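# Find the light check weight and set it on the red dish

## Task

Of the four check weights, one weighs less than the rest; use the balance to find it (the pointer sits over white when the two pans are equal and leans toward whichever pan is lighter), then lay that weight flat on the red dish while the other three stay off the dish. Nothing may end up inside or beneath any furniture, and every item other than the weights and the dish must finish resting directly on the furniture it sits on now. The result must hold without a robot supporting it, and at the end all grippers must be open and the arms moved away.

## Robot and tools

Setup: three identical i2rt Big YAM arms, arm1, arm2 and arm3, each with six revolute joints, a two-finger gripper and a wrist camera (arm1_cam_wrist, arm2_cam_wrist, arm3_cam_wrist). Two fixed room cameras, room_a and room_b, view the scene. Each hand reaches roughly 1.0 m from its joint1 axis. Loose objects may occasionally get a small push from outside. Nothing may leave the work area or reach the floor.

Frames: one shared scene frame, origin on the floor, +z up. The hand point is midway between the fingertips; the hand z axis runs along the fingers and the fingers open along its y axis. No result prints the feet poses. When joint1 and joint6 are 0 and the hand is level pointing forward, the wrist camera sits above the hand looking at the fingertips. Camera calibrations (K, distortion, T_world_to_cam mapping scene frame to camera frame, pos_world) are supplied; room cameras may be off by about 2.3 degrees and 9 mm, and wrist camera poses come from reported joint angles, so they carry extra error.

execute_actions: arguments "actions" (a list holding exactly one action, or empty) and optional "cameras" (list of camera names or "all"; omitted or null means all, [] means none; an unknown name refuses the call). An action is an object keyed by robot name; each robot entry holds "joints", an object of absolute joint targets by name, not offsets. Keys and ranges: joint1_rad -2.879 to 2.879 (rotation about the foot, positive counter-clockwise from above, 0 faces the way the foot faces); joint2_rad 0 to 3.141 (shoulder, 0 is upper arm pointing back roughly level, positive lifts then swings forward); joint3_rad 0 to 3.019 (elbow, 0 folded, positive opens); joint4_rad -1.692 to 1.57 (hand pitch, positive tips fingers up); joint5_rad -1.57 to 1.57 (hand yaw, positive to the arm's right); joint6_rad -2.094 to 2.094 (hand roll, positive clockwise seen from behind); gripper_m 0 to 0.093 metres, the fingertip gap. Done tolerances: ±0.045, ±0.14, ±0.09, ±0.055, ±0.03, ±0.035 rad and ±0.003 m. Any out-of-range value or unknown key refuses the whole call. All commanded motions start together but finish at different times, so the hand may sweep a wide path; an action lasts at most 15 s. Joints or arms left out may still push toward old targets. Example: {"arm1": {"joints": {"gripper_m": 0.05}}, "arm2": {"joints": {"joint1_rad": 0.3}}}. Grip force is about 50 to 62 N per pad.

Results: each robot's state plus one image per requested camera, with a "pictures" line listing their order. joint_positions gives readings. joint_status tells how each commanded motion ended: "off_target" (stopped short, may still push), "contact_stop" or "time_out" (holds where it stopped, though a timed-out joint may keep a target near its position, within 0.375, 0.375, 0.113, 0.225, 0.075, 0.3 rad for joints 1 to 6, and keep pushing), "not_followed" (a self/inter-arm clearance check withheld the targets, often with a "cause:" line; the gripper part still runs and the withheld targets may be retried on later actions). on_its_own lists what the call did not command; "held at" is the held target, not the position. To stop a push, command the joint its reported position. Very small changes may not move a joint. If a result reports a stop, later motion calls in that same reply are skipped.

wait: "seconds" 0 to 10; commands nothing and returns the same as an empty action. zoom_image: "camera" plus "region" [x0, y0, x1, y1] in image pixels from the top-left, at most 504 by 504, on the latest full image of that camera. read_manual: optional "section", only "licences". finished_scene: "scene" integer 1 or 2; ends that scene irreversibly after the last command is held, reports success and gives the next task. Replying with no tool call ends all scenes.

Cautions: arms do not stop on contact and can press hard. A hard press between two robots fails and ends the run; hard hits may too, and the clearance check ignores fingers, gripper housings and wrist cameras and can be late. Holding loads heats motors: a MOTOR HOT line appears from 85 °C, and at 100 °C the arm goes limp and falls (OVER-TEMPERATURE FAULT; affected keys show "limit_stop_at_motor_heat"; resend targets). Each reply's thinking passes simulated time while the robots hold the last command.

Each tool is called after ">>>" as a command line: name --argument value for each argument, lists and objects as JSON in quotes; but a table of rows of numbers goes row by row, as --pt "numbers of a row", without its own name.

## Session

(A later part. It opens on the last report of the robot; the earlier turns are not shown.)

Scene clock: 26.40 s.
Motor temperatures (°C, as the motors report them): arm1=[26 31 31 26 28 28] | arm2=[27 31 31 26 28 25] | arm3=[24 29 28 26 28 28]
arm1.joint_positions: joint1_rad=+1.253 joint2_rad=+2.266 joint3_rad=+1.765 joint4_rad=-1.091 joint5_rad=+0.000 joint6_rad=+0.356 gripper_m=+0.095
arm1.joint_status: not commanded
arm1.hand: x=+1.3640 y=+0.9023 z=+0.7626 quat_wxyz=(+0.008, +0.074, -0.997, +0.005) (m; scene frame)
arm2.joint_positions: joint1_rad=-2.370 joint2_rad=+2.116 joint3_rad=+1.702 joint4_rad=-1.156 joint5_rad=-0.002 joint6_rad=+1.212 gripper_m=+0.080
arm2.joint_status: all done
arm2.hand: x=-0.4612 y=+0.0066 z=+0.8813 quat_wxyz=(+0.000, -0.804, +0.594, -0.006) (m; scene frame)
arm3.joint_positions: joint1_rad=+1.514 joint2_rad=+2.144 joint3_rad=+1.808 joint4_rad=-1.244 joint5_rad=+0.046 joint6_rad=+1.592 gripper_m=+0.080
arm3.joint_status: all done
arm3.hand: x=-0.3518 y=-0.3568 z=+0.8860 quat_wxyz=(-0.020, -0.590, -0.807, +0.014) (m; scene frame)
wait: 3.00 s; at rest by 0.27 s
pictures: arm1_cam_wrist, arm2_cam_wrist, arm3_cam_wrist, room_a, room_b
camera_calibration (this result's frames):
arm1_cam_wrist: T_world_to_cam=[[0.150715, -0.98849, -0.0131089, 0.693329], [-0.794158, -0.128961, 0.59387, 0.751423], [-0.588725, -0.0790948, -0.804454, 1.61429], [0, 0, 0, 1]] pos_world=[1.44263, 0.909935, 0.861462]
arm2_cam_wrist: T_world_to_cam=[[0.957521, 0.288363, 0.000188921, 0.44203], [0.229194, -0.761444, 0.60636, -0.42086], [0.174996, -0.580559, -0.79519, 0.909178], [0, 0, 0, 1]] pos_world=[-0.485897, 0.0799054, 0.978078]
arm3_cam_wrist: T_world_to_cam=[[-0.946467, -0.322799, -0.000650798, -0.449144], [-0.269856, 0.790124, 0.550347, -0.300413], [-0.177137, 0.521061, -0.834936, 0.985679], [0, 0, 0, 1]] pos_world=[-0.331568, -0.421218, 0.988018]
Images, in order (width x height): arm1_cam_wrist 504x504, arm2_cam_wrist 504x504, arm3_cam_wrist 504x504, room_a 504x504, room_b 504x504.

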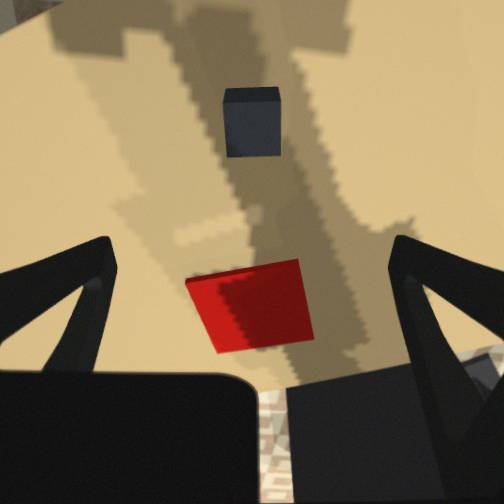

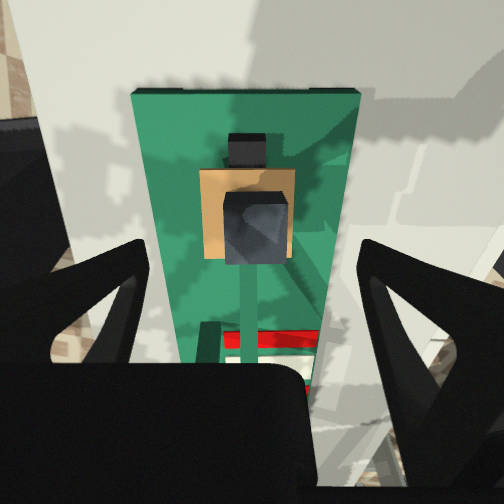

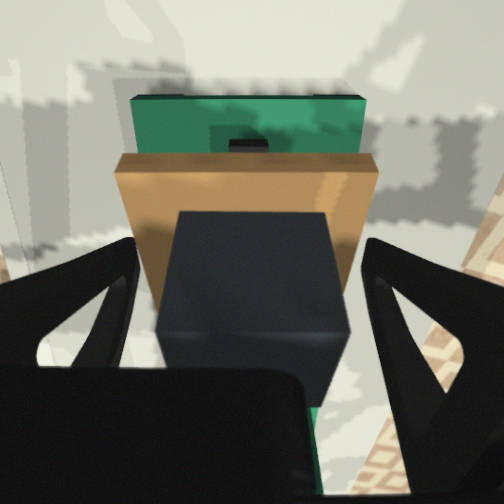

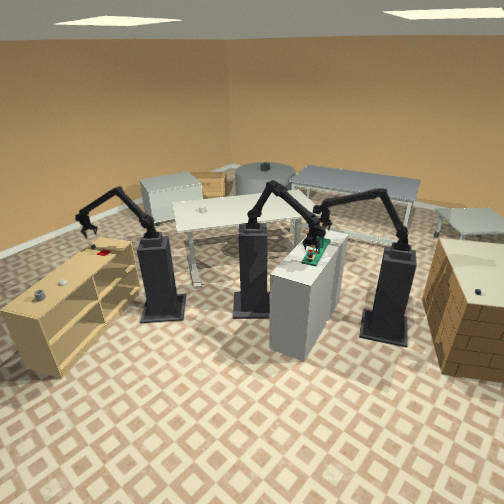

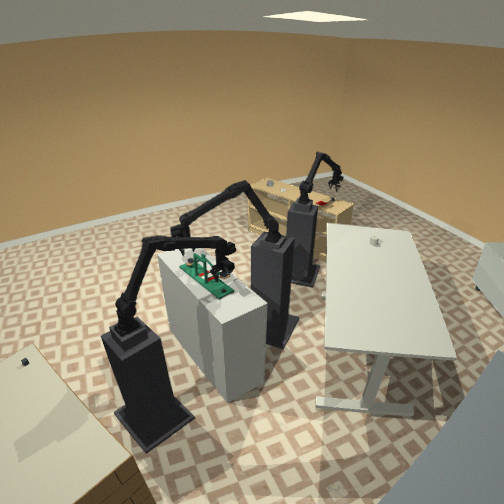

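>>> execute_actions --actions '[{"arm1":{"joints":{"joint1_rad":1.05,"joint2_rad":2.16,"joint4_rad":-1.15,"joint6_rad":0.1}},"arm2":{"joints":{"joint1_rad":-2.26,"joint2_rad":1.97,"joint3_rad":1.86,"joint4_rad":-1.415,"joint6_rad":1.46}},"arm3":{"joints":{"joint2_rad":2.02,"joint4_rad":-1.29,"gripper_m":0.09}}}]' --cameras '["arm3_cam_wrist","room_b"]'

Scene clock: 31.93 s.
Motor temperatures (°C, as the motors report them): arm1=[26 31 32 26 28 28] | arm2=[27 32 32 26 28 25] | arm3=[24 29 28 26 28 28]
arm1.joint_positions: joint1_rad=+1.052 joint2_rad=+2.186 joint3_rad=+1.765 joint4_rad=-1.142 joint5_rad=+0.001 joint6_rad=+0.109 gripper_m=+0.095
arm1.joint_status: all done
arm1.hand: x=+1.4149 y=+0.7830 z=+0.8127 quat_wxyz=(-0.006, +0.097, -0.995, +0.000) (m; scene frame)
arm2.joint_positions: joint1_rad=-2.259 joint2_rad=+1.970 joint3_rad=+1.832 joint4_rad=-1.408 joint5_rad=-0.001 joint6_rad=+1.445 gripper_m=+0.080
arm2.joint_status: all done
arm2.hand: x=-0.4529 y=-0.0613 z=+1.0167 quat_wxyz=(-0.007, -0.766, +0.643, +0.003) (m; scene frame)
arm3.joint_positions: joint1_rad=+1.514 joint2_rad=+1.998 joint3_rad=+1.808 joint4_rad=-1.276 joint5_rad=+0.047 joint6_rad=+1.592 gripper_m=+0.090
arm3.joint_status: all done
arm3.hand: x=-0.3537 y=-0.3573 z=+0.9763 quat_wxyz=(-0.053, -0.590, -0.805, -0.032) (m; scene frame)
pictures: arm3_cam_wrist, room_b
camera_calibration (this result's frames):
arm3_cam_wrist: T_world_to_cam=[[-0.940101, -0.32097, -0.114839, -0.336694], [-0.329609, 0.769879, 0.546483, -0.37491], [-0.0869922, 0.551601, -0.829559, 1.09858], [0, 0, 0, 1]] pos_world=[-0.344532, -0.42541, 1.07755]
Images, in order (width x height): arm3_cam_wrist 504x504, room_b 504x504.

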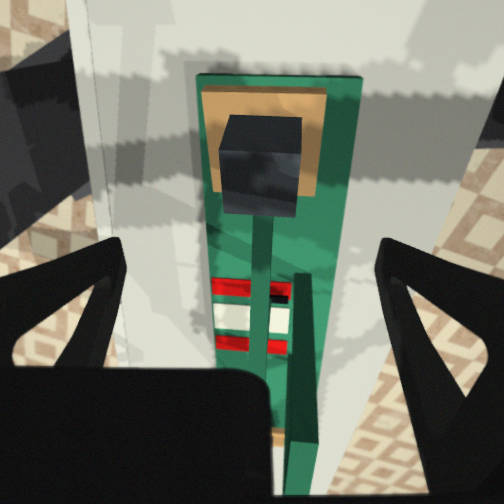

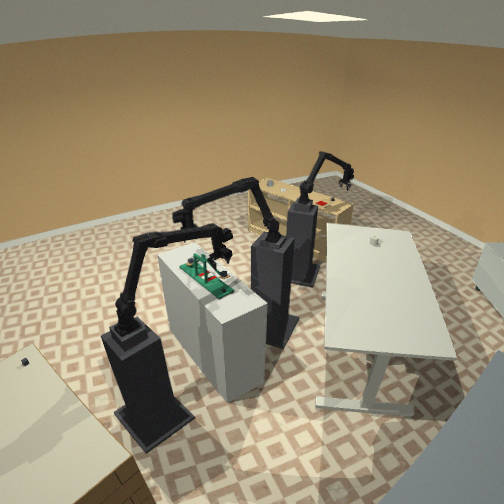

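>>> execute_actions --actions '[{"arm1":{"joints":{"joint1_rad":0.55,"joint6_rad":-0.45}},"arm2":{"joints":{"joint1_rad":-1.692,"joint6_rad":1.897,"joint4_rad":-1.43}},"arm3":{"joints":{"joint1_rad":0.9,"joint2_rad":1.65,"joint4_rad":-1.6}}}]' --cameras '["arm2_cam_wrist","room_b"]'

Scene clock: 33.87 s.
Motor temperatures (°C, as the motors report them): arm1=[26 31 32 26 28 28] | arm2=[27 32 32 26 28 25] | arm3=[24 29 28 26 28 28]
arm1.joint_positions: joint1_rad=+0.559 joint2_rad=+2.186 joint3_rad=+1.765 joint4_rad=-1.142 joint5_rad=+0.001 joint6_rad=-0.441 gripper_m=+0.095
arm1.joint_status: all done
arm1.hand: x=+1.4328 y=+0.4680 z=+0.8127 quat_wxyz=(-0.005, +0.126, -0.992, +0.002) (m; scene frame)
arm2.joint_positions: joint1_rad=-1.698 joint2_rad=+1.970 joint3_rad=+1.832 joint4_rad=-1.423 joint5_rad=-0.001 joint6_rad=+1.883 gripper_m=+0.080
arm2.joint_status: all done
arm2.hand: x=-0.3395 y=-0.3821 z=+1.0197 quat_wxyz=(-0.004, -0.804, +0.594, -0.005) (m; scene frame)
arm3.joint_positions: joint1_rad=+0.892 joint2_rad=+1.626 joint3_rad=+1.801 joint4_rad=-1.587 joint5_rad=+0.053 joint6_rad=+1.593 gripper_m=+0.090
arm3.joint_status: all done
arm3.hand: x=-0.4646 y=-0.7175 z=+1.1736 quat_wxyz=(-0.082, -0.807, -0.584, -0.031) (m; scene frame)
pictures: arm2_cam_wrist, room_b
camera_calibration (this result's frames):
arm2_cam_wrist: T_world_to_cam=[[0.957193, 0.289364, -0.00709825, 0.445287], [0.233839, -0.758601, 0.608148, -0.827797], [0.170591, -0.583775, -0.793792, 0.768088], [0, 0, 0, 1]] pos_world=[-0.363684, -0.308428, 1.11629]
Images, in order (width x height): arm2_cam_wrist 504x504, room_b 504x504.

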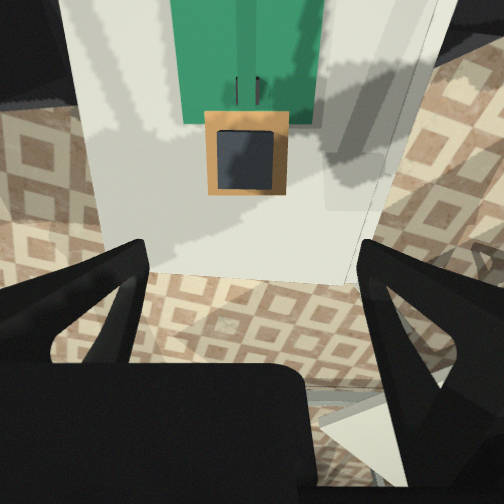

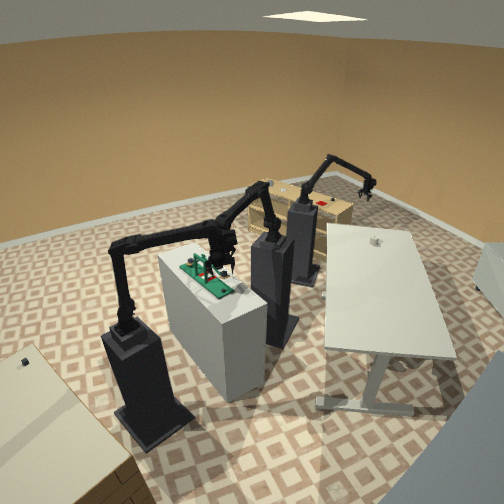

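>>> zoom_image --camera "arm2_cam_wrist" --region '[195, 100, 300, 205]'

Region (195, 100, 300, 205) of arm2_cam_wrist's 504x504 image, scaled by 4.800, with more detail than that image has.

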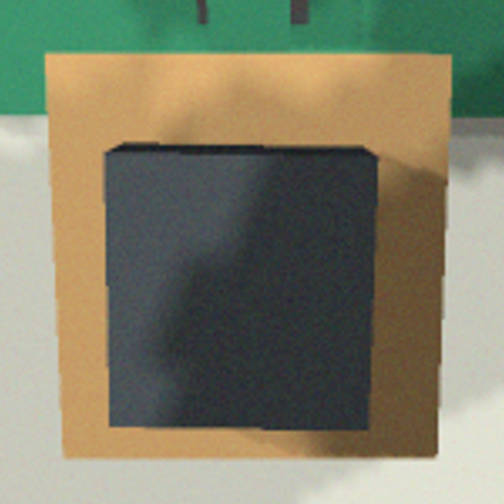

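>>> execute_actions --actions '[{"arm2":{"joints":{"joint2_rad":2.03,"joint3_rad":1.724,"joint4_rad":-1.224,"gripper_m":0.092}}}]' --cameras '["arm2_cam_wrist"]'

Scene clock: 35.80 s.
Motor temperatures (°C, as the motors report them): arm1=[26 31 32 26 28 28] | arm2=[27 32 32 26 28 25] | arm3=[24 29 28 26 28 28]
arm1.joint_positions: joint1_rad=+0.559 joint2_rad=+2.186 joint3_rad=+1.765 joint4_rad=-1.142 joint5_rad=+0.001 joint6_rad=-0.441 gripper_m=+0.095
arm1.joint_status: not commanded
arm1.hand: x=+1.4328 y=+0.4680 z=+0.8127 quat_wxyz=(-0.005, +0.126, -0.992, +0.002) (m; scene frame)
arm2.joint_positions: joint1_rad=-1.698 joint2_rad=+2.049 joint3_rad=+1.711 joint4_rad=-1.232 joint5_rad=-0.001 joint6_rad=+1.883 gripper_m=+0.092
arm2.joint_status: all done
arm2.hand: x=-0.3424 y=-0.3853 z=+0.9286 quat_wxyz=(+0.000, -0.804, +0.594, -0.006) (m; scene frame)
arm3.joint_positions: joint1_rad=+0.892 joint2_rad=+1.626 joint3_rad=+1.801 joint4_rad=-1.587 joint5_rad=+0.053 joint6_rad=+1.593 gripper_m=+0.090
arm3.joint_status: not commanded
arm3.hand: x=-0.4646 y=-0.7175 z=+1.1736 quat_wxyz=(-0.082, -0.807, -0.584, -0.031) (m; scene frame)
pictures: arm2_cam_wrist
camera_calibration (this result's frames):
arm2_cam_wrist: T_world_to_cam=[[0.957189, 0.289463, 0.000512858, 0.441275], [0.229921, -0.76137, 0.606178, -0.77476], [0.175857, -0.580109, -0.795328, 0.69904], [0, 0, 0, 1]] pos_world=[-0.367181, -0.312093, 1.02538]
Images, in order (width x height): arm2_cam_wrist 504x504.

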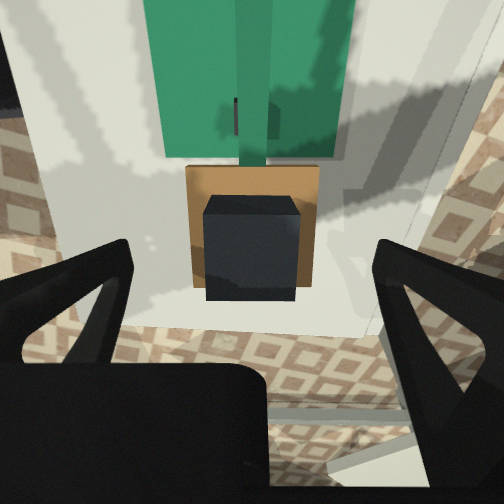

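>>> execute_actions --actions '[{"arm2":{"joints":{"gripper_m":0.022}},"arm1":{"joints":{"joint6_rad":-0.6}}}]' --cameras '["arm2_cam_wrist"]'

Scene clock: 37.20 s.
Motor temperatures (°C, as the motors report them): arm1=[26 32 32 26 28 28] | arm2=[27 32 32 26 28 25] | arm3=[24 29 28 26 28 28]
arm1.joint_positions: joint1_rad=+0.559 joint2_rad=+2.186 joint3_rad=+1.765 joint4_rad=-1.142 joint5_rad=+0.001 joint6_rad=-0.590 gripper_m=+0.095
arm1.joint_status: all done
arm1.hand: x=+1.4328 y=+0.4680 z=+0.8127 quat_wxyz=(-0.005, +0.199, -0.980, +0.002) (m; scene frame)
arm2.joint_positions: joint1_rad=-1.698 joint2_rad=+2.049 joint3_rad=+1.711 joint4_rad=-1.232 joint5_rad=-0.001 joint6_rad=+1.884 gripper_m=+0.029
arm2.joint_status: gripper_m off_target (ended at +0.029, target +0.022)
arm2.hand: x=-0.3425 y=-0.3854 z=+0.9286 quat_wxyz=(+0.000, -0.804, +0.594, -0.006) (m; scene frame)
arm3.joint_positions: joint1_rad=+0.892 joint2_rad=+1.626 joint3_rad=+1.801 joint4_rad=-1.587 joint5_rad=+0.053 joint6_rad=+1.593 gripper_m=+0.090
arm3.joint_status: not commanded
arm3.hand: x=-0.4646 y=-0.7175 z=+1.1736 quat_wxyz=(-0.082, -0.807, -0.584, -0.031) (m; scene frame)
pictures: arm2_cam_wrist
camera_calibration (this result's frames):
arm2_cam_wrist: T_world_to_cam=[[0.957411, 0.288729, 0.0001582, 0.441486], [0.229523, -0.761418, 0.606269, -0.775022], [0.175168, -0.580412, -0.79526, 0.698605], [0, 0, 0, 1]] pos_world=[-0.367172, -0.312107, 1.02537]
Images, in order (width x height): arm2_cam_wrist 504x504.

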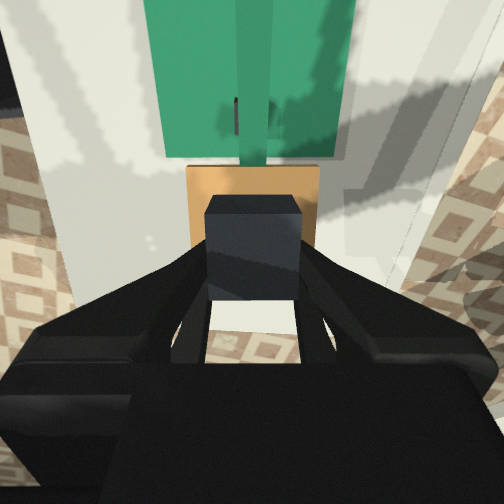

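>>> execute_actions --actions '[{"arm1":{"joints":{"joint1_rad":-0.29,"joint2_rad":2.23,"joint3_rad":1.835,"joint4_rad":-1.11,"joint6_rad":-1.547}},"arm2":{"joints":{"joint1_rad":0.84,"joint2_rad":2.02,"joint3_rad":1.8,"joint4_rad":-1.0,"joint6_rad":1.557}},"arm3":{"joints":{"joint1_rad":-0.1,"joint2_rad":1.2,"joint3_rad":1.4}}}]'

Scene clock: 41.17 s.
Motor temperatures (°C, as the motors report them): arm1=[26 32 32 26 28 28] | arm2=[27 32 32 26 28 25] | arm3=[24 29 28 26 28 28]
arm1.joint_positions: joint1_rad=-0.285 joint2_rad=+2.214 joint3_rad=+1.801 joint4_rad=-1.111 joint5_rad=+0.001 joint6_rad=-1.538 gripper_m=+0.095
arm1.joint_status: all done
arm1.hand: x=+1.1376 y=+0.0185 z=+0.8072 quat_wxyz=(-0.007, +0.249, -0.968, +0.023) (m; scene frame)
arm2.joint_positions: joint1_rad=+0.839 joint2_rad=+2.046 joint3_rad=+1.758 joint4_rad=-0.997 joint5_rad=-0.002 joint6_rad=+1.570 gripper_m=+0.029
arm2.joint_status: all done
arm2.hand: x=+0.8538 y=-0.0272 z=+0.9681 quat_wxyz=(-0.105, -0.696, -0.702, -0.103) (m; scene frame)
arm3.joint_positions: joint1_rad=-0.096 joint2_rad=+1.181 joint3_rad=+1.415 joint4_rad=-1.587 joint5_rad=+0.050 joint6_rad=+1.593 gripper_m=+0.090
arm3.joint_status: all done
arm3.hand: x=-0.8693 y=-0.9096 z=+1.1962 quat_wxyz=(-0.112, -0.985, -0.130, +0.003) (m; scene frame)
pictures: arm1_cam_wrist, arm2_cam_wrist, arm3_cam_wrist, room_a, room_b
camera_calibration (this result's frames):
arm1_cam_wrist: T_world_to_cam=[[0.485736, -0.873663, 0.0278075, -0.561829], [-0.721112, -0.382536, 0.577637, 0.365872], [-0.494022, -0.300631, -0.81582, 1.35252], [0, 0, 0, 1]] pos_world=[1.20491, 0.0557213, 0.907698]
arm2_cam_wrist: T_world_to_cam=[[-0.954221, -0.00387429, -0.299076, 1.10664], [-0.181512, 0.802244, 0.568734, -0.37103], [0.237729, 0.596984, -0.766222, 0.678833], [0, 0, 0, 1]] pos_world=[0.827254, -0.103308, 1.06212]
arm3_cam_wrist: T_world_to_cam=[[-0.276017, 0.935644, -0.219966, 0.872622], [0.761751, 0.35251, 0.543574, 0.332768], [0.586132, -0.0175239, -0.810026, 1.58486], [0, 0, 0, 1]] pos_world=[-0.941567, -0.905995, 1.29484]
Images, in order (width x height): arm1_cam_wrist 504x504, arm2_cam_wrist 504x504, arm3_cam_wrist 504x504, room_a 504x504, room_b 504x504.

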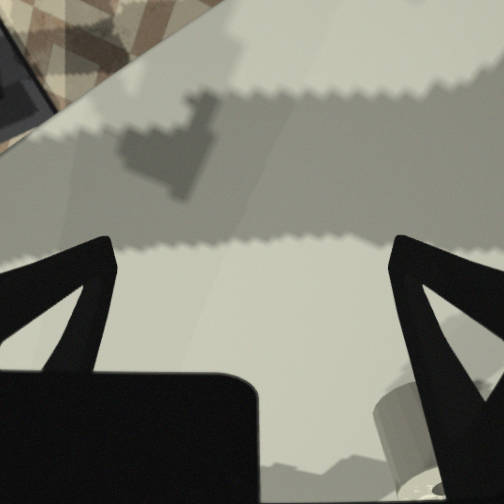

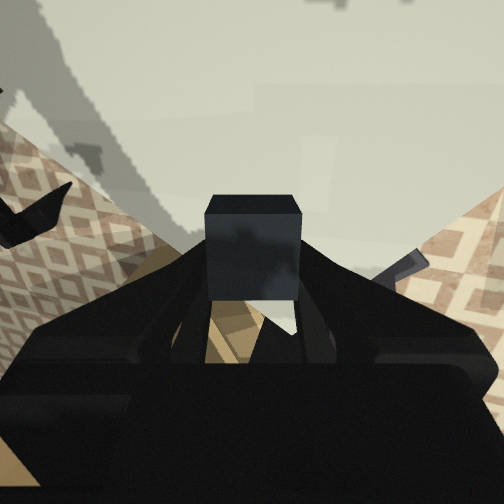

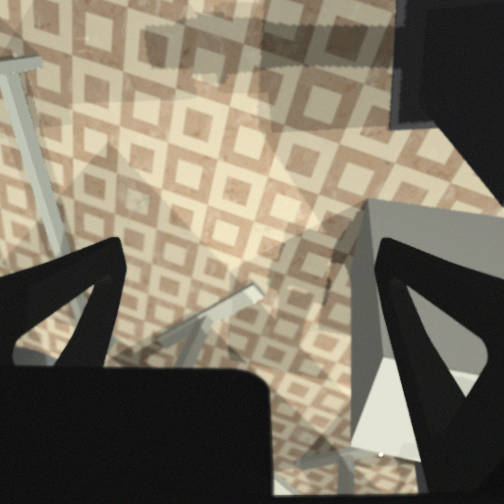

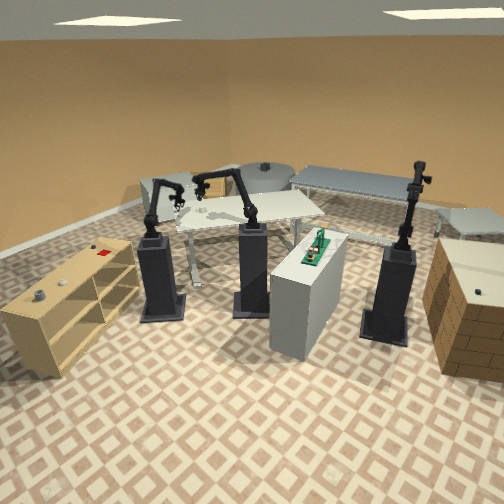

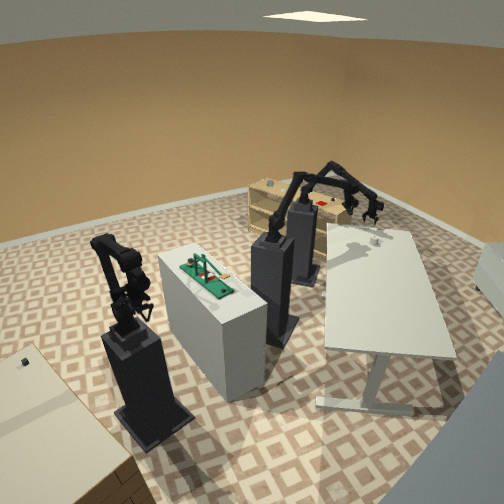

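>>> execute_actions --actions '[]'

Scene clock: 42.23 s.
Motor temperatures (°C, as the motors report them): arm1=[26 32 32 26 28 28] | arm2=[27 32 33 26 28 25] | arm3=[24 29 28 26 28 28]
arm1.joint_positions: joint1_rad=-0.285 joint2_rad=+2.214 joint3_rad=+1.801 joint4_rad=-1.111 joint5_rad=+0.001 joint6_rad=-1.538 gripper_m=+0.095
arm1.joint_status: all done
arm1.hand: x=+1.1376 y=+0.0185 z=+0.8072 quat_wxyz=(-0.007, +0.249, -0.968, +0.023) (m; scene frame)
arm2.joint_positions: joint1_rad=+0.839 joint2_rad=+2.046 joint3_rad=+1.758 joint4_rad=-0.997 joint5_rad=-0.002 joint6_rad=+1.570 gripper_m=+0.029
arm2.joint_status: all done
arm2.hand: x=+0.8538 y=-0.0272 z=+0.9681 quat_wxyz=(-0.105, -0.696, -0.702, -0.103) (m; scene frame)
arm3.joint_positions: joint1_rad=-0.096 joint2_rad=+1.181 joint3_rad=+1.415 joint4_rad=-1.587 joint5_rad=+0.050 joint6_rad=+1.593 gripper_m=+0.090
arm3.joint_status: all done
arm3.hand: x=-0.8693 y=-0.9096 z=+1.1962 quat_wxyz=(-0.112, -0.985, -0.130, +0.003) (m; scene frame)
pictures: arm1_cam_wrist, arm2_cam_wrist, arm3_cam_wrist, room_a, room_b
camera_calibration (this result's frames):
arm1_cam_wrist: T_world_to_cam=[[0.485736, -0.873663, 0.0278075, -0.561829], [-0.721112, -0.382536, 0.577637, 0.365872], [-0.494022, -0.300631, -0.81582, 1.35252], [0, 0, 0, 1]] pos_world=[1.20491, 0.0557213, 0.907698]
arm2_cam_wrist: T_world_to_cam=[[-0.954221, -0.00387429, -0.299076, 1.10664], [-0.181512, 0.802244, 0.568734, -0.37103], [0.237729, 0.596984, -0.766222, 0.678833], [0, 0, 0, 1]] pos_world=[0.827254, -0.103308, 1.06212]
arm3_cam_wrist: T_world_to_cam=[[-0.276017, 0.935644, -0.219966, 0.872622], [0.761751, 0.35251, 0.543574, 0.332768], [0.586132, -0.0175239, -0.810026, 1.58486], [0, 0, 0, 1]] pos_world=[-0.941567, -0.905995, 1.29484]
Images, in order (width x height): arm1_cam_wrist 504x504, arm2_cam_wrist 504x504, arm3_cam_wrist 504x504, room_a 504x504, room_b 504x504.

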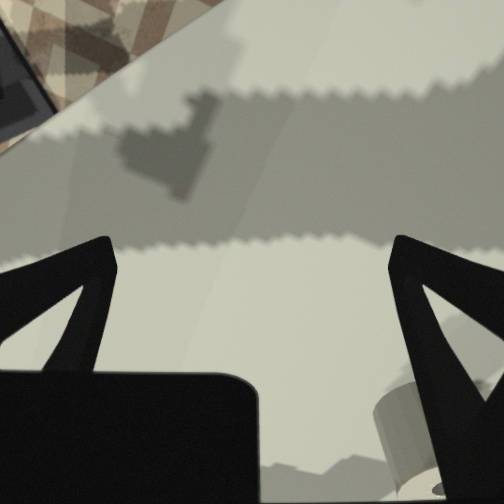

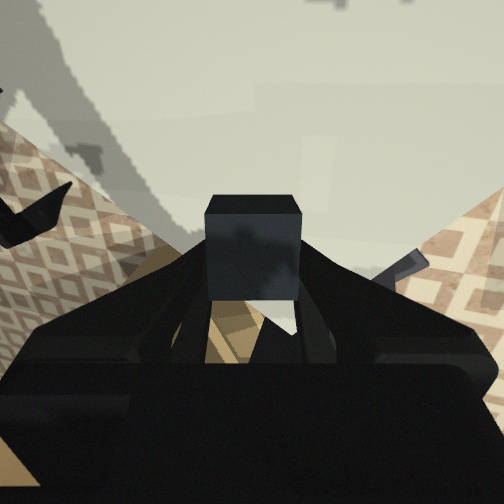

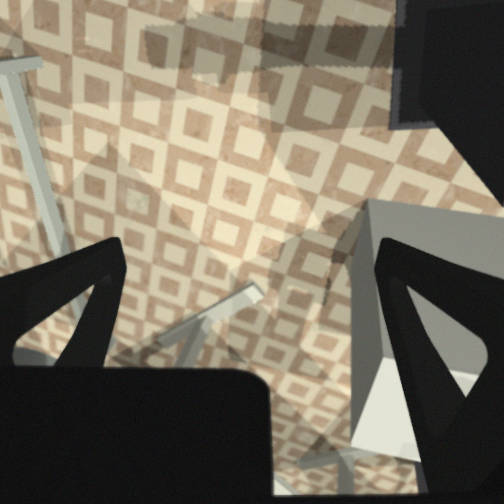

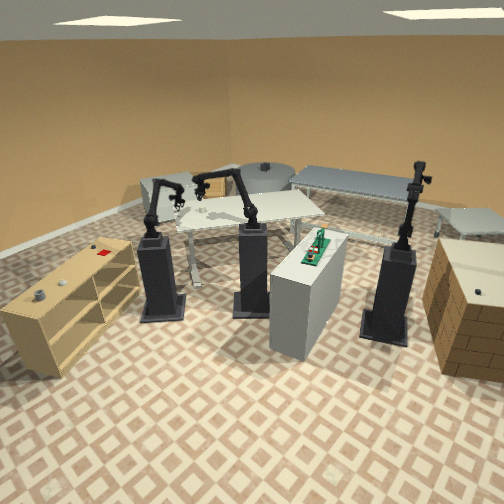

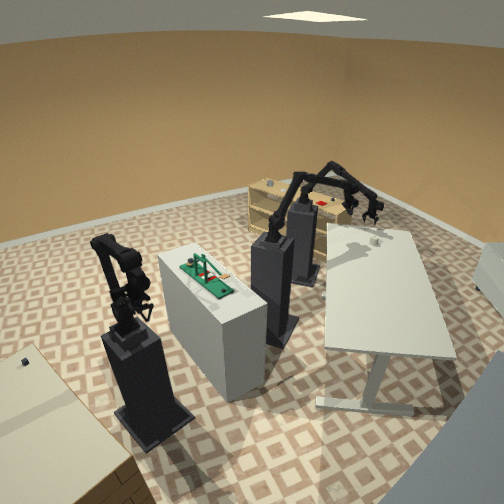

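>>> execute_actions --actions '[{"arm2":{"joints":{"joint2_rad":2.352,"joint3_rad":1.778,"joint4_rad":-0.94,"joint5_rad":0.255}},"arm1":{"joints":{"joint2_rad":2.298,"joint4_rad":-1.078}}}]' --cameras '["arm1_cam_wrist","arm2_cam_wrist","room_b"]'

Scene clock: 46.10 s.
Motor temperatures (°C, as the motors report them): arm1=[26 32 32 26 28 28] | arm2=[27 32 33 26 28 25] | arm3=[24 29 28 26 28 28]
arm1.joint_positions: joint1_rad=-0.285 joint2_rad=+2.296 joint3_rad=+1.801 joint4_rad=-1.088 joint5_rad=+0.001 joint6_rad=-1.538 gripper_m=+0.095
arm1.joint_status: all done
arm1.hand: x=+1.1338 y=+0.0251 z=+0.7546 quat_wxyz=(+0.001, +0.250, -0.968, -0.005) (m; scene frame)
arm2.joint_positions: joint1_rad=+0.841 joint2_rad=+2.377 joint3_rad=+1.755 joint4_rad=-0.944 joint5_rad=+0.255 joint6_rad=+1.570 gripper_m=+0.029
arm2.joint_status: all done
arm2.hand: x=+0.8193 y=-0.0709 z=+0.7572 quat_wxyz=(-0.098, -0.698, -0.704, +0.086) (m; scene frame)
arm3.joint_positions: joint1_rad=-0.096 joint2_rad=+1.181 joint3_rad=+1.415 joint4_rad=-1.587 joint5_rad=+0.050 joint6_rad=+1.593 gripper_m=+0.090
arm3.joint_status: not commanded
arm3.hand: x=-0.8693 y=-0.9096 z=+1.1962 quat_wxyz=(-0.112, -0.985, -0.130, +0.003) (m; scene frame)
pictures: arm1_cam_wrist, arm2_cam_wrist, room_b
camera_calibration (this result's frames):
arm1_cam_wrist: T_world_to_cam=[[0.485824, -0.873497, -0.0312861, -0.508256], [-0.703543, -0.412037, 0.57901, 0.375849], [-0.518654, -0.259286, -0.81472, 1.3358], [0, 0, 0, 1]] pos_world=[1.20416, 0.0572566, 0.854777]
arm2_cam_wrist: T_world_to_cam=[[-0.999696, -0.00683911, -0.023681, 0.839014], [-0.015139, 0.928537, 0.37093, -0.199852], [0.0194519, 0.371176, -0.928359, 0.837119], [0, 0, 0, 1]] pos_world=[0.81945, -0.119411, 0.871146]
Images, in order (width x height): arm1_cam_wrist 504x504, arm2_cam_wrist 504x504, room_b 504x504.

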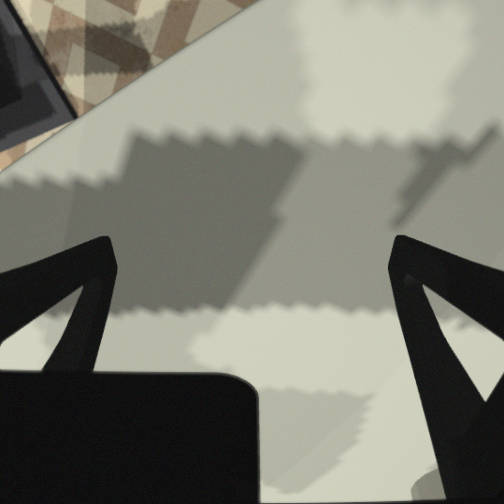

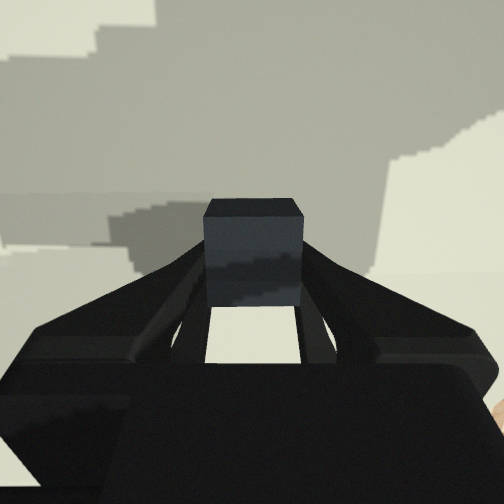

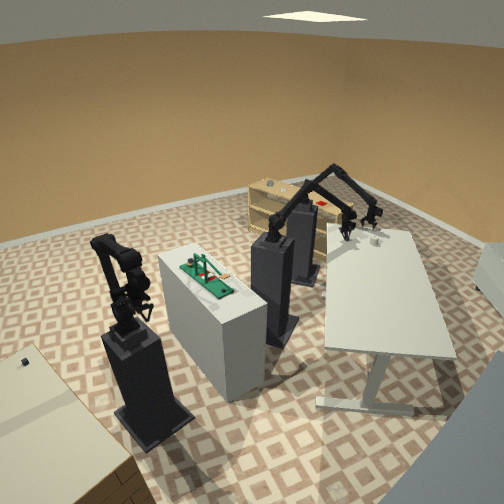

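>>> execute_actions --actions '[{"arm2":{"joints":{"gripper_m":0.075}},"arm1":{"joints":{"joint3_rad":1.852}}}]' --cameras '["arm1_cam_wrist","arm2_cam_wrist"]'

Scene clock: 47.33 s.
Motor temperatures (°C, as the motors report them): arm1=[26 32 32 26 28 28] | arm2=[27 32 33 26 28 25] | arm3=[24 29 28 26 28 28]
arm1.joint_positions: joint1_rad=-0.285 joint2_rad=+2.296 joint3_rad=+1.807 joint4_rad=-1.088 joint5_rad=+0.001 joint6_rad=-1.538 gripper_m=+0.095
arm1.joint_status: all done
arm1.hand: x=+1.1351 y=+0.0230 z=+0.7565 quat_wxyz=(+0.000, +0.250, -0.968, -0.002) (m; scene frame)
arm2.joint_positions: joint1_rad=+0.841 joint2_rad=+2.376 joint3_rad=+1.755 joint4_rad=-0.944 joint5_rad=+0.255 joint6_rad=+1.570 gripper_m=+0.075
arm2.joint_status: all done
arm2.hand: x=+0.8195 y=-0.0709 z=+0.7577 quat_wxyz=(-0.098, -0.698, -0.704, +0.086) (m; scene frame)
arm3.joint_positions: joint1_rad=-0.096 joint2_rad=+1.181 joint3_rad=+1.415 joint4_rad=-1.587 joint5_rad=+0.050 joint6_rad=+1.593 gripper_m=+0.090
arm3.joint_status: not commanded
arm3.hand: x=-0.8693 y=-0.9096 z=+1.1962 quat_wxyz=(-0.112, -0.985, -0.130, +0.003) (m; scene frame)
pictures: arm1_cam_wrist, arm2_cam_wrist
camera_calibration (this result's frames):
arm1_cam_wrist: T_world_to_cam=[[0.485893, -0.873644, -0.0255689, -0.515032], [-0.705245, -0.40918, 0.578966, 0.37665], [-0.516272, -0.263283, -0.814951, 1.33502], [0, 0, 0, 1]] pos_world=[1.20511, 0.0556517, 0.85674]
arm2_cam_wrist: T_world_to_cam=[[-0.999678, -0.00684332, -0.0244437, 0.839773], [-0.015426, 0.928535, 0.370925, -0.199793], [0.0201585, 0.371182, -0.928341, 0.836971], [0, 0, 0, 1]] pos_world=[0.819548, -0.119407, 0.87163]
Images, in order (width x height): arm1_cam_wrist 504x504, arm2_cam_wrist 504x504.

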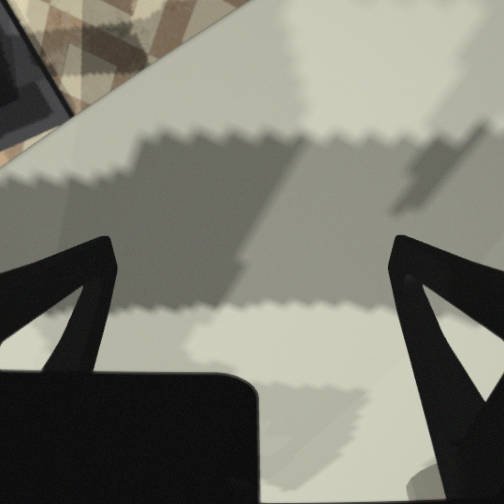

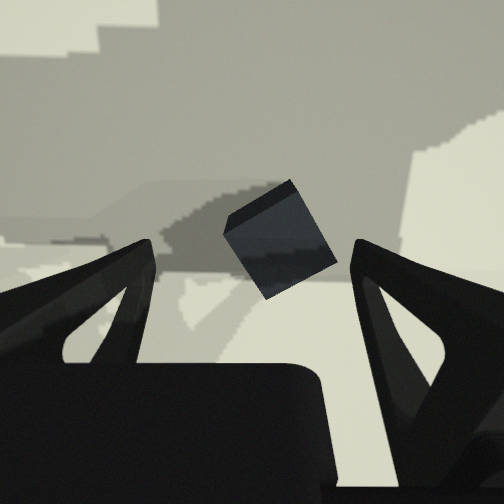

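>>> zoom_image --camera "arm2_cam_wrist" --region '[200, 160, 368, 328]'

Region (200, 160, 368, 328) of arm2_cam_wrist's 504x504 image, scaled by 3.000, with more detail than that image has.

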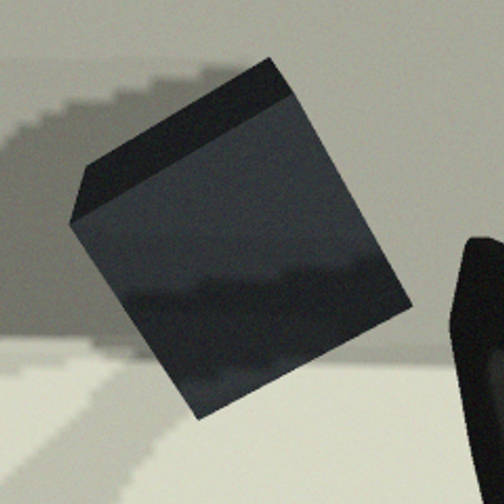

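>>> execute_actions --actions '[{"arm2":{"joints":{"gripper_m":0.09,"joint1_rad":0.05,"joint2_rad":2.15}},"arm1":{"joints":{"joint1_rad":-0.79,"joint3_rad":1.865,"joint6_rad":-1.95}}}]' --cameras '["arm1_cam_wrist","room_b"]'

Scene clock: 50.90 s.
Motor temperatures (°C, as the motors report them): arm1=[26 32 33 26 28 28] | arm2=[27 32 33 26 28 25] | arm3=[24 29 28 26 28 28]
arm1.joint_positions: joint1_rad=-0.781 joint2_rad=+2.296 joint3_rad=+1.823 joint4_rad=-1.085 joint5_rad=+0.001 joint6_rad=-1.941 gripper_m=+0.095
arm1.joint_status: all done
arm1.hand: x=+0.8254 y=-0.0761 z=+0.7609 quat_wxyz=(+0.000, +0.204, -0.979, +0.006) (m; scene frame)
arm2.joint_positions: joint1_rad=+0.055 joint2_rad=+2.153 joint3_rad=+1.772 joint4_rad=-0.937 joint5_rad=+0.256 joint6_rad=+1.569 gripper_m=+0.090
arm2.joint_status: all done
arm2.hand: x=+0.6326 y=-0.5552 z=+0.9118 quat_wxyz=(-0.169, -0.913, -0.365, +0.064) (m; scene frame)
arm3.joint_positions: joint1_rad=-0.096 joint2_rad=+1.181 joint3_rad=+1.415 joint4_rad=-1.587 joint5_rad=+0.050 joint6_rad=+1.593 gripper_m=+0.090
arm3.joint_status: not commanded
arm3.hand: x=-0.8693 y=-0.9096 z=+1.1962 quat_wxyz=(-0.112, -0.985, -0.130, +0.003) (m; scene frame)
pictures: arm1_cam_wrist, room_b
joint command not followed: on one or more control steps a check withheld the commanded joint targets of the arm1 arm, and it was not sent them on those steps.
cause: the commanded joint targets would bring a part of the robot too close to another arm (this arm's forearm (the part past joint 3) and the other arm's wrist (the part past joint 4)); next, command targets that bring no part of the robot closer to that arm.
camera_calibration (this result's frames):
arm1_cam_wrist: T_world_to_cam=[[0.40297, -0.915169, -0.00899806, -0.398398], [-0.742308, -0.332575, 0.581698, 0.149488], [-0.535345, -0.227728, -0.813355, 1.16978], [0, 0, 0, 1]] pos_world=[0.897743, -0.0484945, 0.860903]
Images, in order (width x height): arm1_cam_wrist 504x504, room_b 504x504.

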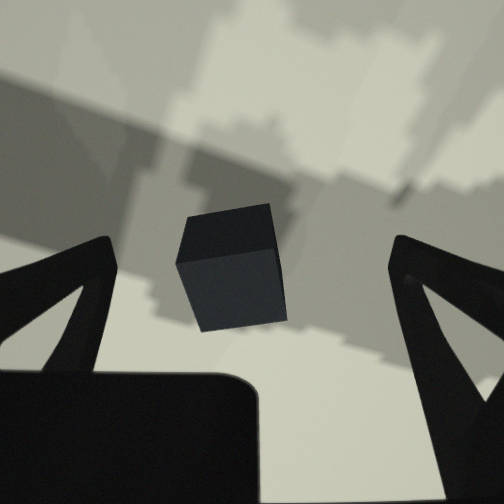

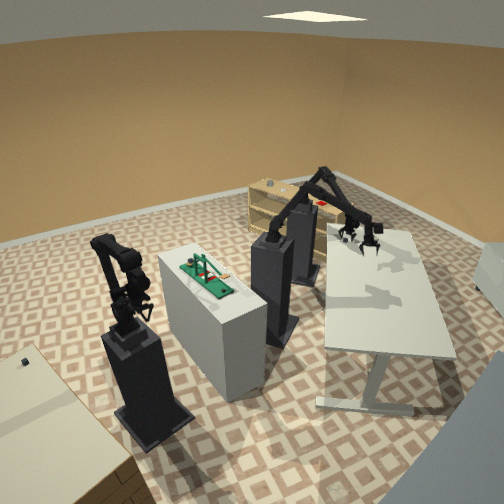

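>>> zoom_image --camera "arm1_cam_wrist" --region '[150, 184, 318, 352]'

Region (150, 184, 318, 352) of arm1_cam_wrist's 504x504 image, scaled by 3.000, with more detail than that image has.

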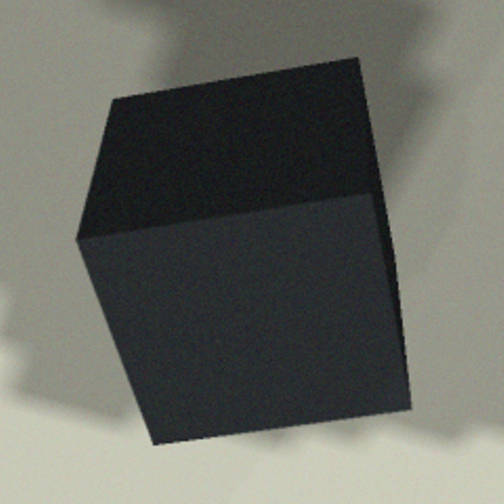

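>>> execute_actions --actions '[{"arm1":{"joints":{"joint5_rad":0.056,"joint6_rad":-2.092,"gripper_m":0.022}}}]' --cameras '["arm1_cam_wrist"]'

Scene clock: 52.93 s.
Motor temperatures (°C, as the motors report them): arm1=[26 32 33 26 28 28] | arm2=[27 32 33 26 28 25] | arm3=[24 29 28 26 28 28]
arm1.joint_positions: joint1_rad=-0.781 joint2_rad=+2.296 joint3_rad=+1.823 joint4_rad=-1.085 joint5_rad=+0.054 joint6_rad=-2.082 gripper_m=+0.029
arm1.joint_status: gripper_m off_target (ended at +0.029, target +0.022); the others done
arm1.hand: x=+0.8163 y=-0.0766 z=+0.7611 quat_wxyz=(+0.026, +0.273, -0.962, +0.000) (m; scene frame)
arm2.joint_positions: joint1_rad=+0.055 joint2_rad=+2.153 joint3_rad=+1.772 joint4_rad=-0.937 joint5_rad=+0.256 joint6_rad=+1.569 gripper_m=+0.090
arm2.joint_status: not commanded
arm2.hand: x=+0.6326 y=-0.5552 z=+0.9118 quat_wxyz=(-0.169, -0.913, -0.365, +0.064) (m; scene frame)
arm3.joint_positions: joint1_rad=-0.096 joint2_rad=+1.181 joint3_rad=+1.415 joint4_rad=-1.587 joint5_rad=+0.050 joint6_rad=+1.593 gripper_m=+0.090
arm3.joint_status: not commanded
arm3.hand: x=-0.8693 y=-0.9096 z=+1.1962 quat_wxyz=(-0.112, -0.985, -0.130, +0.003) (m; scene frame)
pictures: arm1_cam_wrist
camera_calibration (this result's frames):
arm1_cam_wrist: T_world_to_cam=[[0.525964, -0.849782, -0.0351049, -0.470678], [-0.655624, -0.431393, 0.619724, 0.0351797], [-0.541774, -0.302937, -0.784035, 1.14215], [0, 0, 0, 1]] pos_world=[0.889412, -0.0387982, 0.857161]
Images, in order (width x height): arm1_cam_wrist 504x504.

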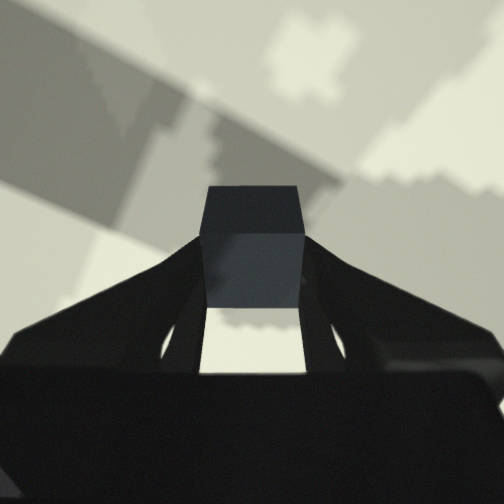

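>>> execute_actions --actions '[{"arm1":{"joints":{"joint1_rad":1.395,"joint2_rad":1.83,"joint3_rad":1.19,"joint4_rad":-0.562}}}]' --cameras '["arm1_cam_wrist","room_a"]'

Scene clock: 56.10 s.
Motor temperatures (°C, as the motors report them): arm1=[26 32 33 26 28 28] | arm2=[27 32 33 26 28 25] | arm3=[24 29 28 26 28 28]
arm1.joint_positions: joint1_rad=+1.402 joint2_rad=+1.835 joint3_rad=+1.183 joint4_rad=-0.564 joint5_rad=+0.054 joint6_rad=-2.084 gripper_m=+0.029
arm1.joint_status: all done
arm1.hand: x=+1.2603 y=+0.9322 z=+0.8298 quat_wxyz=(-0.116, +0.963, -0.202, +0.137) (m; scene frame)
arm2.joint_positions: joint1_rad=+0.055 joint2_rad=+2.153 joint3_rad=+1.772 joint4_rad=-0.937 joint5_rad=+0.256 joint6_rad=+1.569 gripper_m=+0.090
arm2.joint_status: not commanded
arm2.hand: x=+0.6326 y=-0.5552 z=+0.9118 quat_wxyz=(-0.169, -0.913, -0.365, +0.064) (m; scene frame)
arm3.joint_positions: joint1_rad=-0.096 joint2_rad=+1.181 joint3_rad=+1.415 joint4_rad=-1.587 joint5_rad=+0.050 joint6_rad=+1.593 gripper_m=+0.090
arm3.joint_status: not commanded
arm3.hand: x=-0.8693 y=-0.9096 z=+1.1962 quat_wxyz=(-0.112, -0.985, -0.130, +0.003) (m; scene frame)
pictures: arm1_cam_wrist, room_a
camera_calibration (this result's frames):
arm1_cam_wrist: T_world_to_cam=[[0.360619, 0.896129, 0.258664, -1.50742], [0.542302, -0.42708, 0.723541, -0.881017], [0.758856, -0.120649, -0.639985, -0.186441], [0, 0, 0, 1]] pos_world=[1.16287, 0.952088, 0.908049]
Images, in order (width x height): arm1_cam_wrist 504x504, room_a 504x504.

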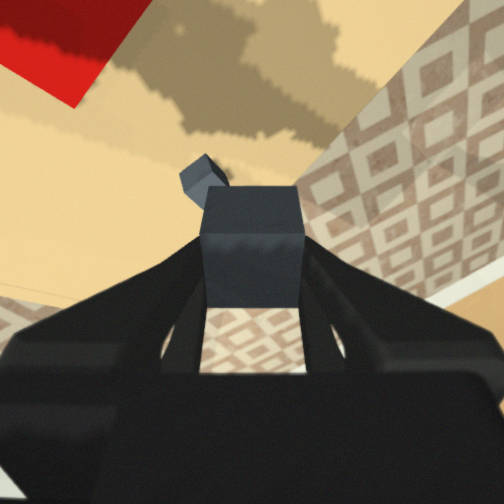

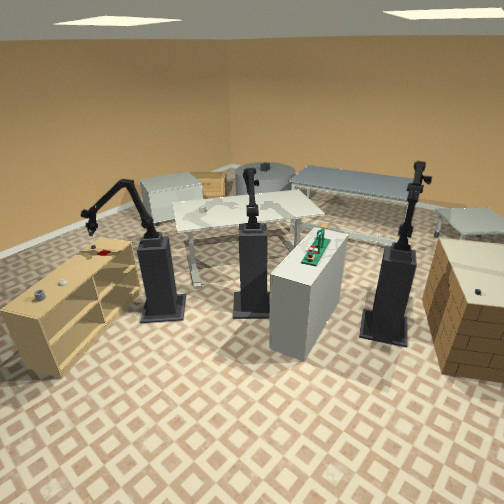

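>>> execute_actions --actions '[{"arm1":{"joints":{"joint1_rad":1.374,"joint2_rad":2.12}}}]' --cameras '["arm1_cam_wrist"]'

Scene clock: 57.60 s.
Motor temperatures (°C, as the motors report them): arm1=[26 32 32 26 28 28] | arm2=[27 32 33 26 28 25] | arm3=[24 28 28 26 28 28]
arm1.joint_positions: joint1_rad=+1.381 joint2_rad=+2.152 joint3_rad=+1.170 joint4_rad=-0.564 joint5_rad=+0.054 joint6_rad=-2.084 gripper_m=+0.029
arm1.joint_status: all done
arm1.hand: x=+1.2113 y=+0.8804 z=+0.6599 quat_wxyz=(+0.008, +0.977, -0.211, +0.030) (m; scene frame)
arm2.joint_positions: joint1_rad=+0.055 joint2_rad=+2.153 joint3_rad=+1.772 joint4_rad=-0.937 joint5_rad=+0.256 joint6_rad=+1.569 gripper_m=+0.090
arm2.joint_status: not commanded
arm2.hand: x=+0.6326 y=-0.5552 z=+0.9118 quat_wxyz=(-0.169, -0.913, -0.365, +0.064) (m; scene frame)
arm3.joint_positions: joint1_rad=-0.096 joint2_rad=+1.181 joint3_rad=+1.415 joint4_rad=-1.587 joint5_rad=+0.050 joint6_rad=+1.593 gripper_m=+0.090
arm3.joint_status: not commanded
arm3.hand: x=-0.8693 y=-0.9096 z=+1.1962 quat_wxyz=(-0.112, -0.985, -0.130, +0.003) (m; scene frame)
pictures: arm1_cam_wrist
camera_calibration (this result's frames):
arm1_cam_wrist: T_world_to_cam=[[0.411646, 0.911009, -0.0246991, -1.28738], [0.714482, -0.305783, 0.629296, -1.00683], [0.565741, -0.276694, -0.776773, 0.197327], [0, 0, 0, 1]] pos_world=[1.13767, 0.919539, 0.755075]
Images, in order (width x height): arm1_cam_wrist 504x504.

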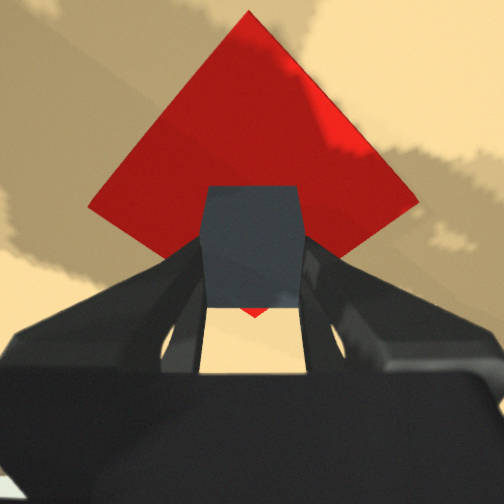

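>>> execute_actions --actions '[{"arm1":{"joints":{"joint2_rad":2.186}}}]' --cameras '["arm1_cam_wrist"]'

Scene clock: 58.67 s.
Motor temperatures (°C, as the motors report them): arm1=[26 32 32 26 28 28] | arm2=[27 32 33 26 28 25] | arm3=[24 28 28 26 28 28]
arm1.joint_positions: joint1_rad=+1.381 joint2_rad=+2.171 joint3_rad=+1.170 joint4_rad=-0.564 joint5_rad=+0.054 joint6_rad=-2.084 gripper_m=+0.029
arm1.joint_status: all done
arm1.hand: x=+1.2072 y=+0.8773 z=+0.6510 quat_wxyz=(+0.015, +0.977, -0.211, +0.024) (m; scene frame)
arm2.joint_positions: joint1_rad=+0.055 joint2_rad=+2.153 joint3_rad=+1.772 joint4_rad=-0.937 joint5_rad=+0.256 joint6_rad=+1.569 gripper_m=+0.090
arm2.joint_status: not commanded
arm2.hand: x=+0.6326 y=-0.5552 z=+0.9118 quat_wxyz=(-0.169, -0.913, -0.365, +0.064) (m; scene frame)
arm3.joint_positions: joint1_rad=-0.096 joint2_rad=+1.181 joint3_rad=+1.415 joint4_rad=-1.587 joint5_rad=+0.050 joint6_rad=+1.593 gripper_m=+0.090
arm3.joint_status: not commanded
arm3.hand: x=-0.8693 y=-0.9096 z=+1.1962 quat_wxyz=(-0.112, -0.985, -0.130, +0.003) (m; scene frame)
pictures: arm1_cam_wrist
camera_calibration (this result's frames):
arm1_cam_wrist: T_world_to_cam=[[0.411206, 0.910628, -0.040821, -1.27171], [0.723571, -0.298847, 0.622202, -1.01168], [0.554395, -0.28539, -0.781792, 0.216468], [0, 0, 0, 1]] pos_world=[1.13495, 0.917491, 0.746791]
Images, in order (width x height): arm1_cam_wrist 504x504.

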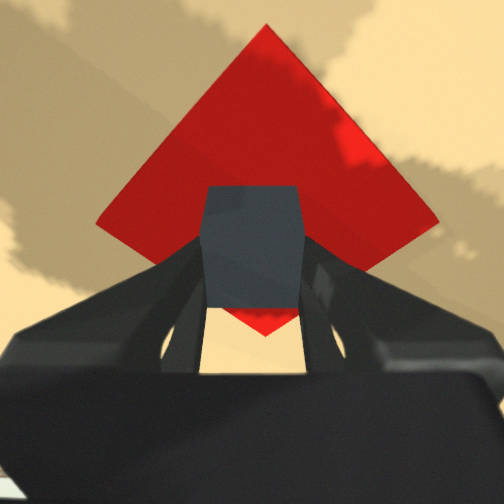

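>>> execute_actions --actions '[{"arm1":{"joints":{"gripper_m":0.065,"joint2_rad":2.165}}}]' --cameras '["arm1_cam_wrist"]'

Scene clock: 59.47 s.
Motor temperatures (°C, as the motors report them): arm1=[26 32 32 26 28 28] | arm2=[27 32 33 26 28 25] | arm3=[24 28 28 26 28 28]
arm1.joint_positions: joint1_rad=+1.381 joint2_rad=+2.171 joint3_rad=+1.170 joint4_rad=-0.564 joint5_rad=+0.055 joint6_rad=-2.084 gripper_m=+0.065
arm1.joint_status: all done
arm1.hand: x=+1.2073 y=+0.8773 z=+0.6510 quat_wxyz=(+0.015, +0.977, -0.211, +0.024) (m; scene frame)
arm2.joint_positions: joint1_rad=+0.055 joint2_rad=+2.153 joint3_rad=+1.772 joint4_rad=-0.937 joint5_rad=+0.256 joint6_rad=+1.569 gripper_m=+0.090
arm2.joint_status: not commanded
arm2.hand: x=+0.6326 y=-0.5552 z=+0.9118 quat_wxyz=(-0.169, -0.913, -0.365, +0.064) (m; scene frame)
arm3.joint_positions: joint1_rad=-0.096 joint2_rad=+1.181 joint3_rad=+1.415 joint4_rad=-1.587 joint5_rad=+0.050 joint6_rad=+1.593 gripper_m=+0.090
arm3.joint_status: not commanded
arm3.hand: x=-0.8693 y=-0.9096 z=+1.1962 quat_wxyz=(-0.112, -0.985, -0.130, +0.003) (m; scene frame)
pictures: arm1_cam_wrist
camera_calibration (this result's frames):
arm1_cam_wrist: T_world_to_cam=[[0.411218, 0.910614, -0.0410085, -1.27155], [0.72343, -0.298658, 0.622457, -1.01189], [0.55457, -0.285633, -0.781579, 0.216297], [0, 0, 0, 1]] pos_world=[1.13497, 0.917468, 0.746766]
Images, in order (width x height): arm1_cam_wrist 504x504.

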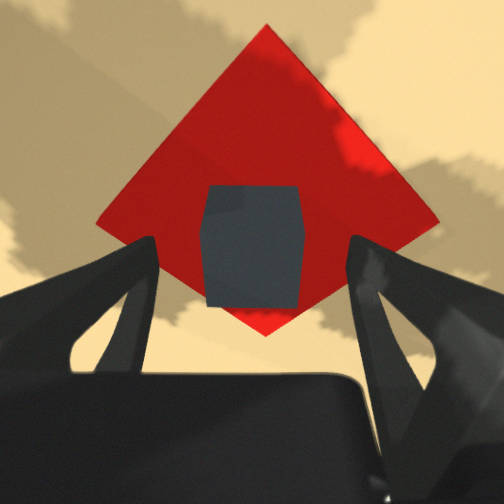

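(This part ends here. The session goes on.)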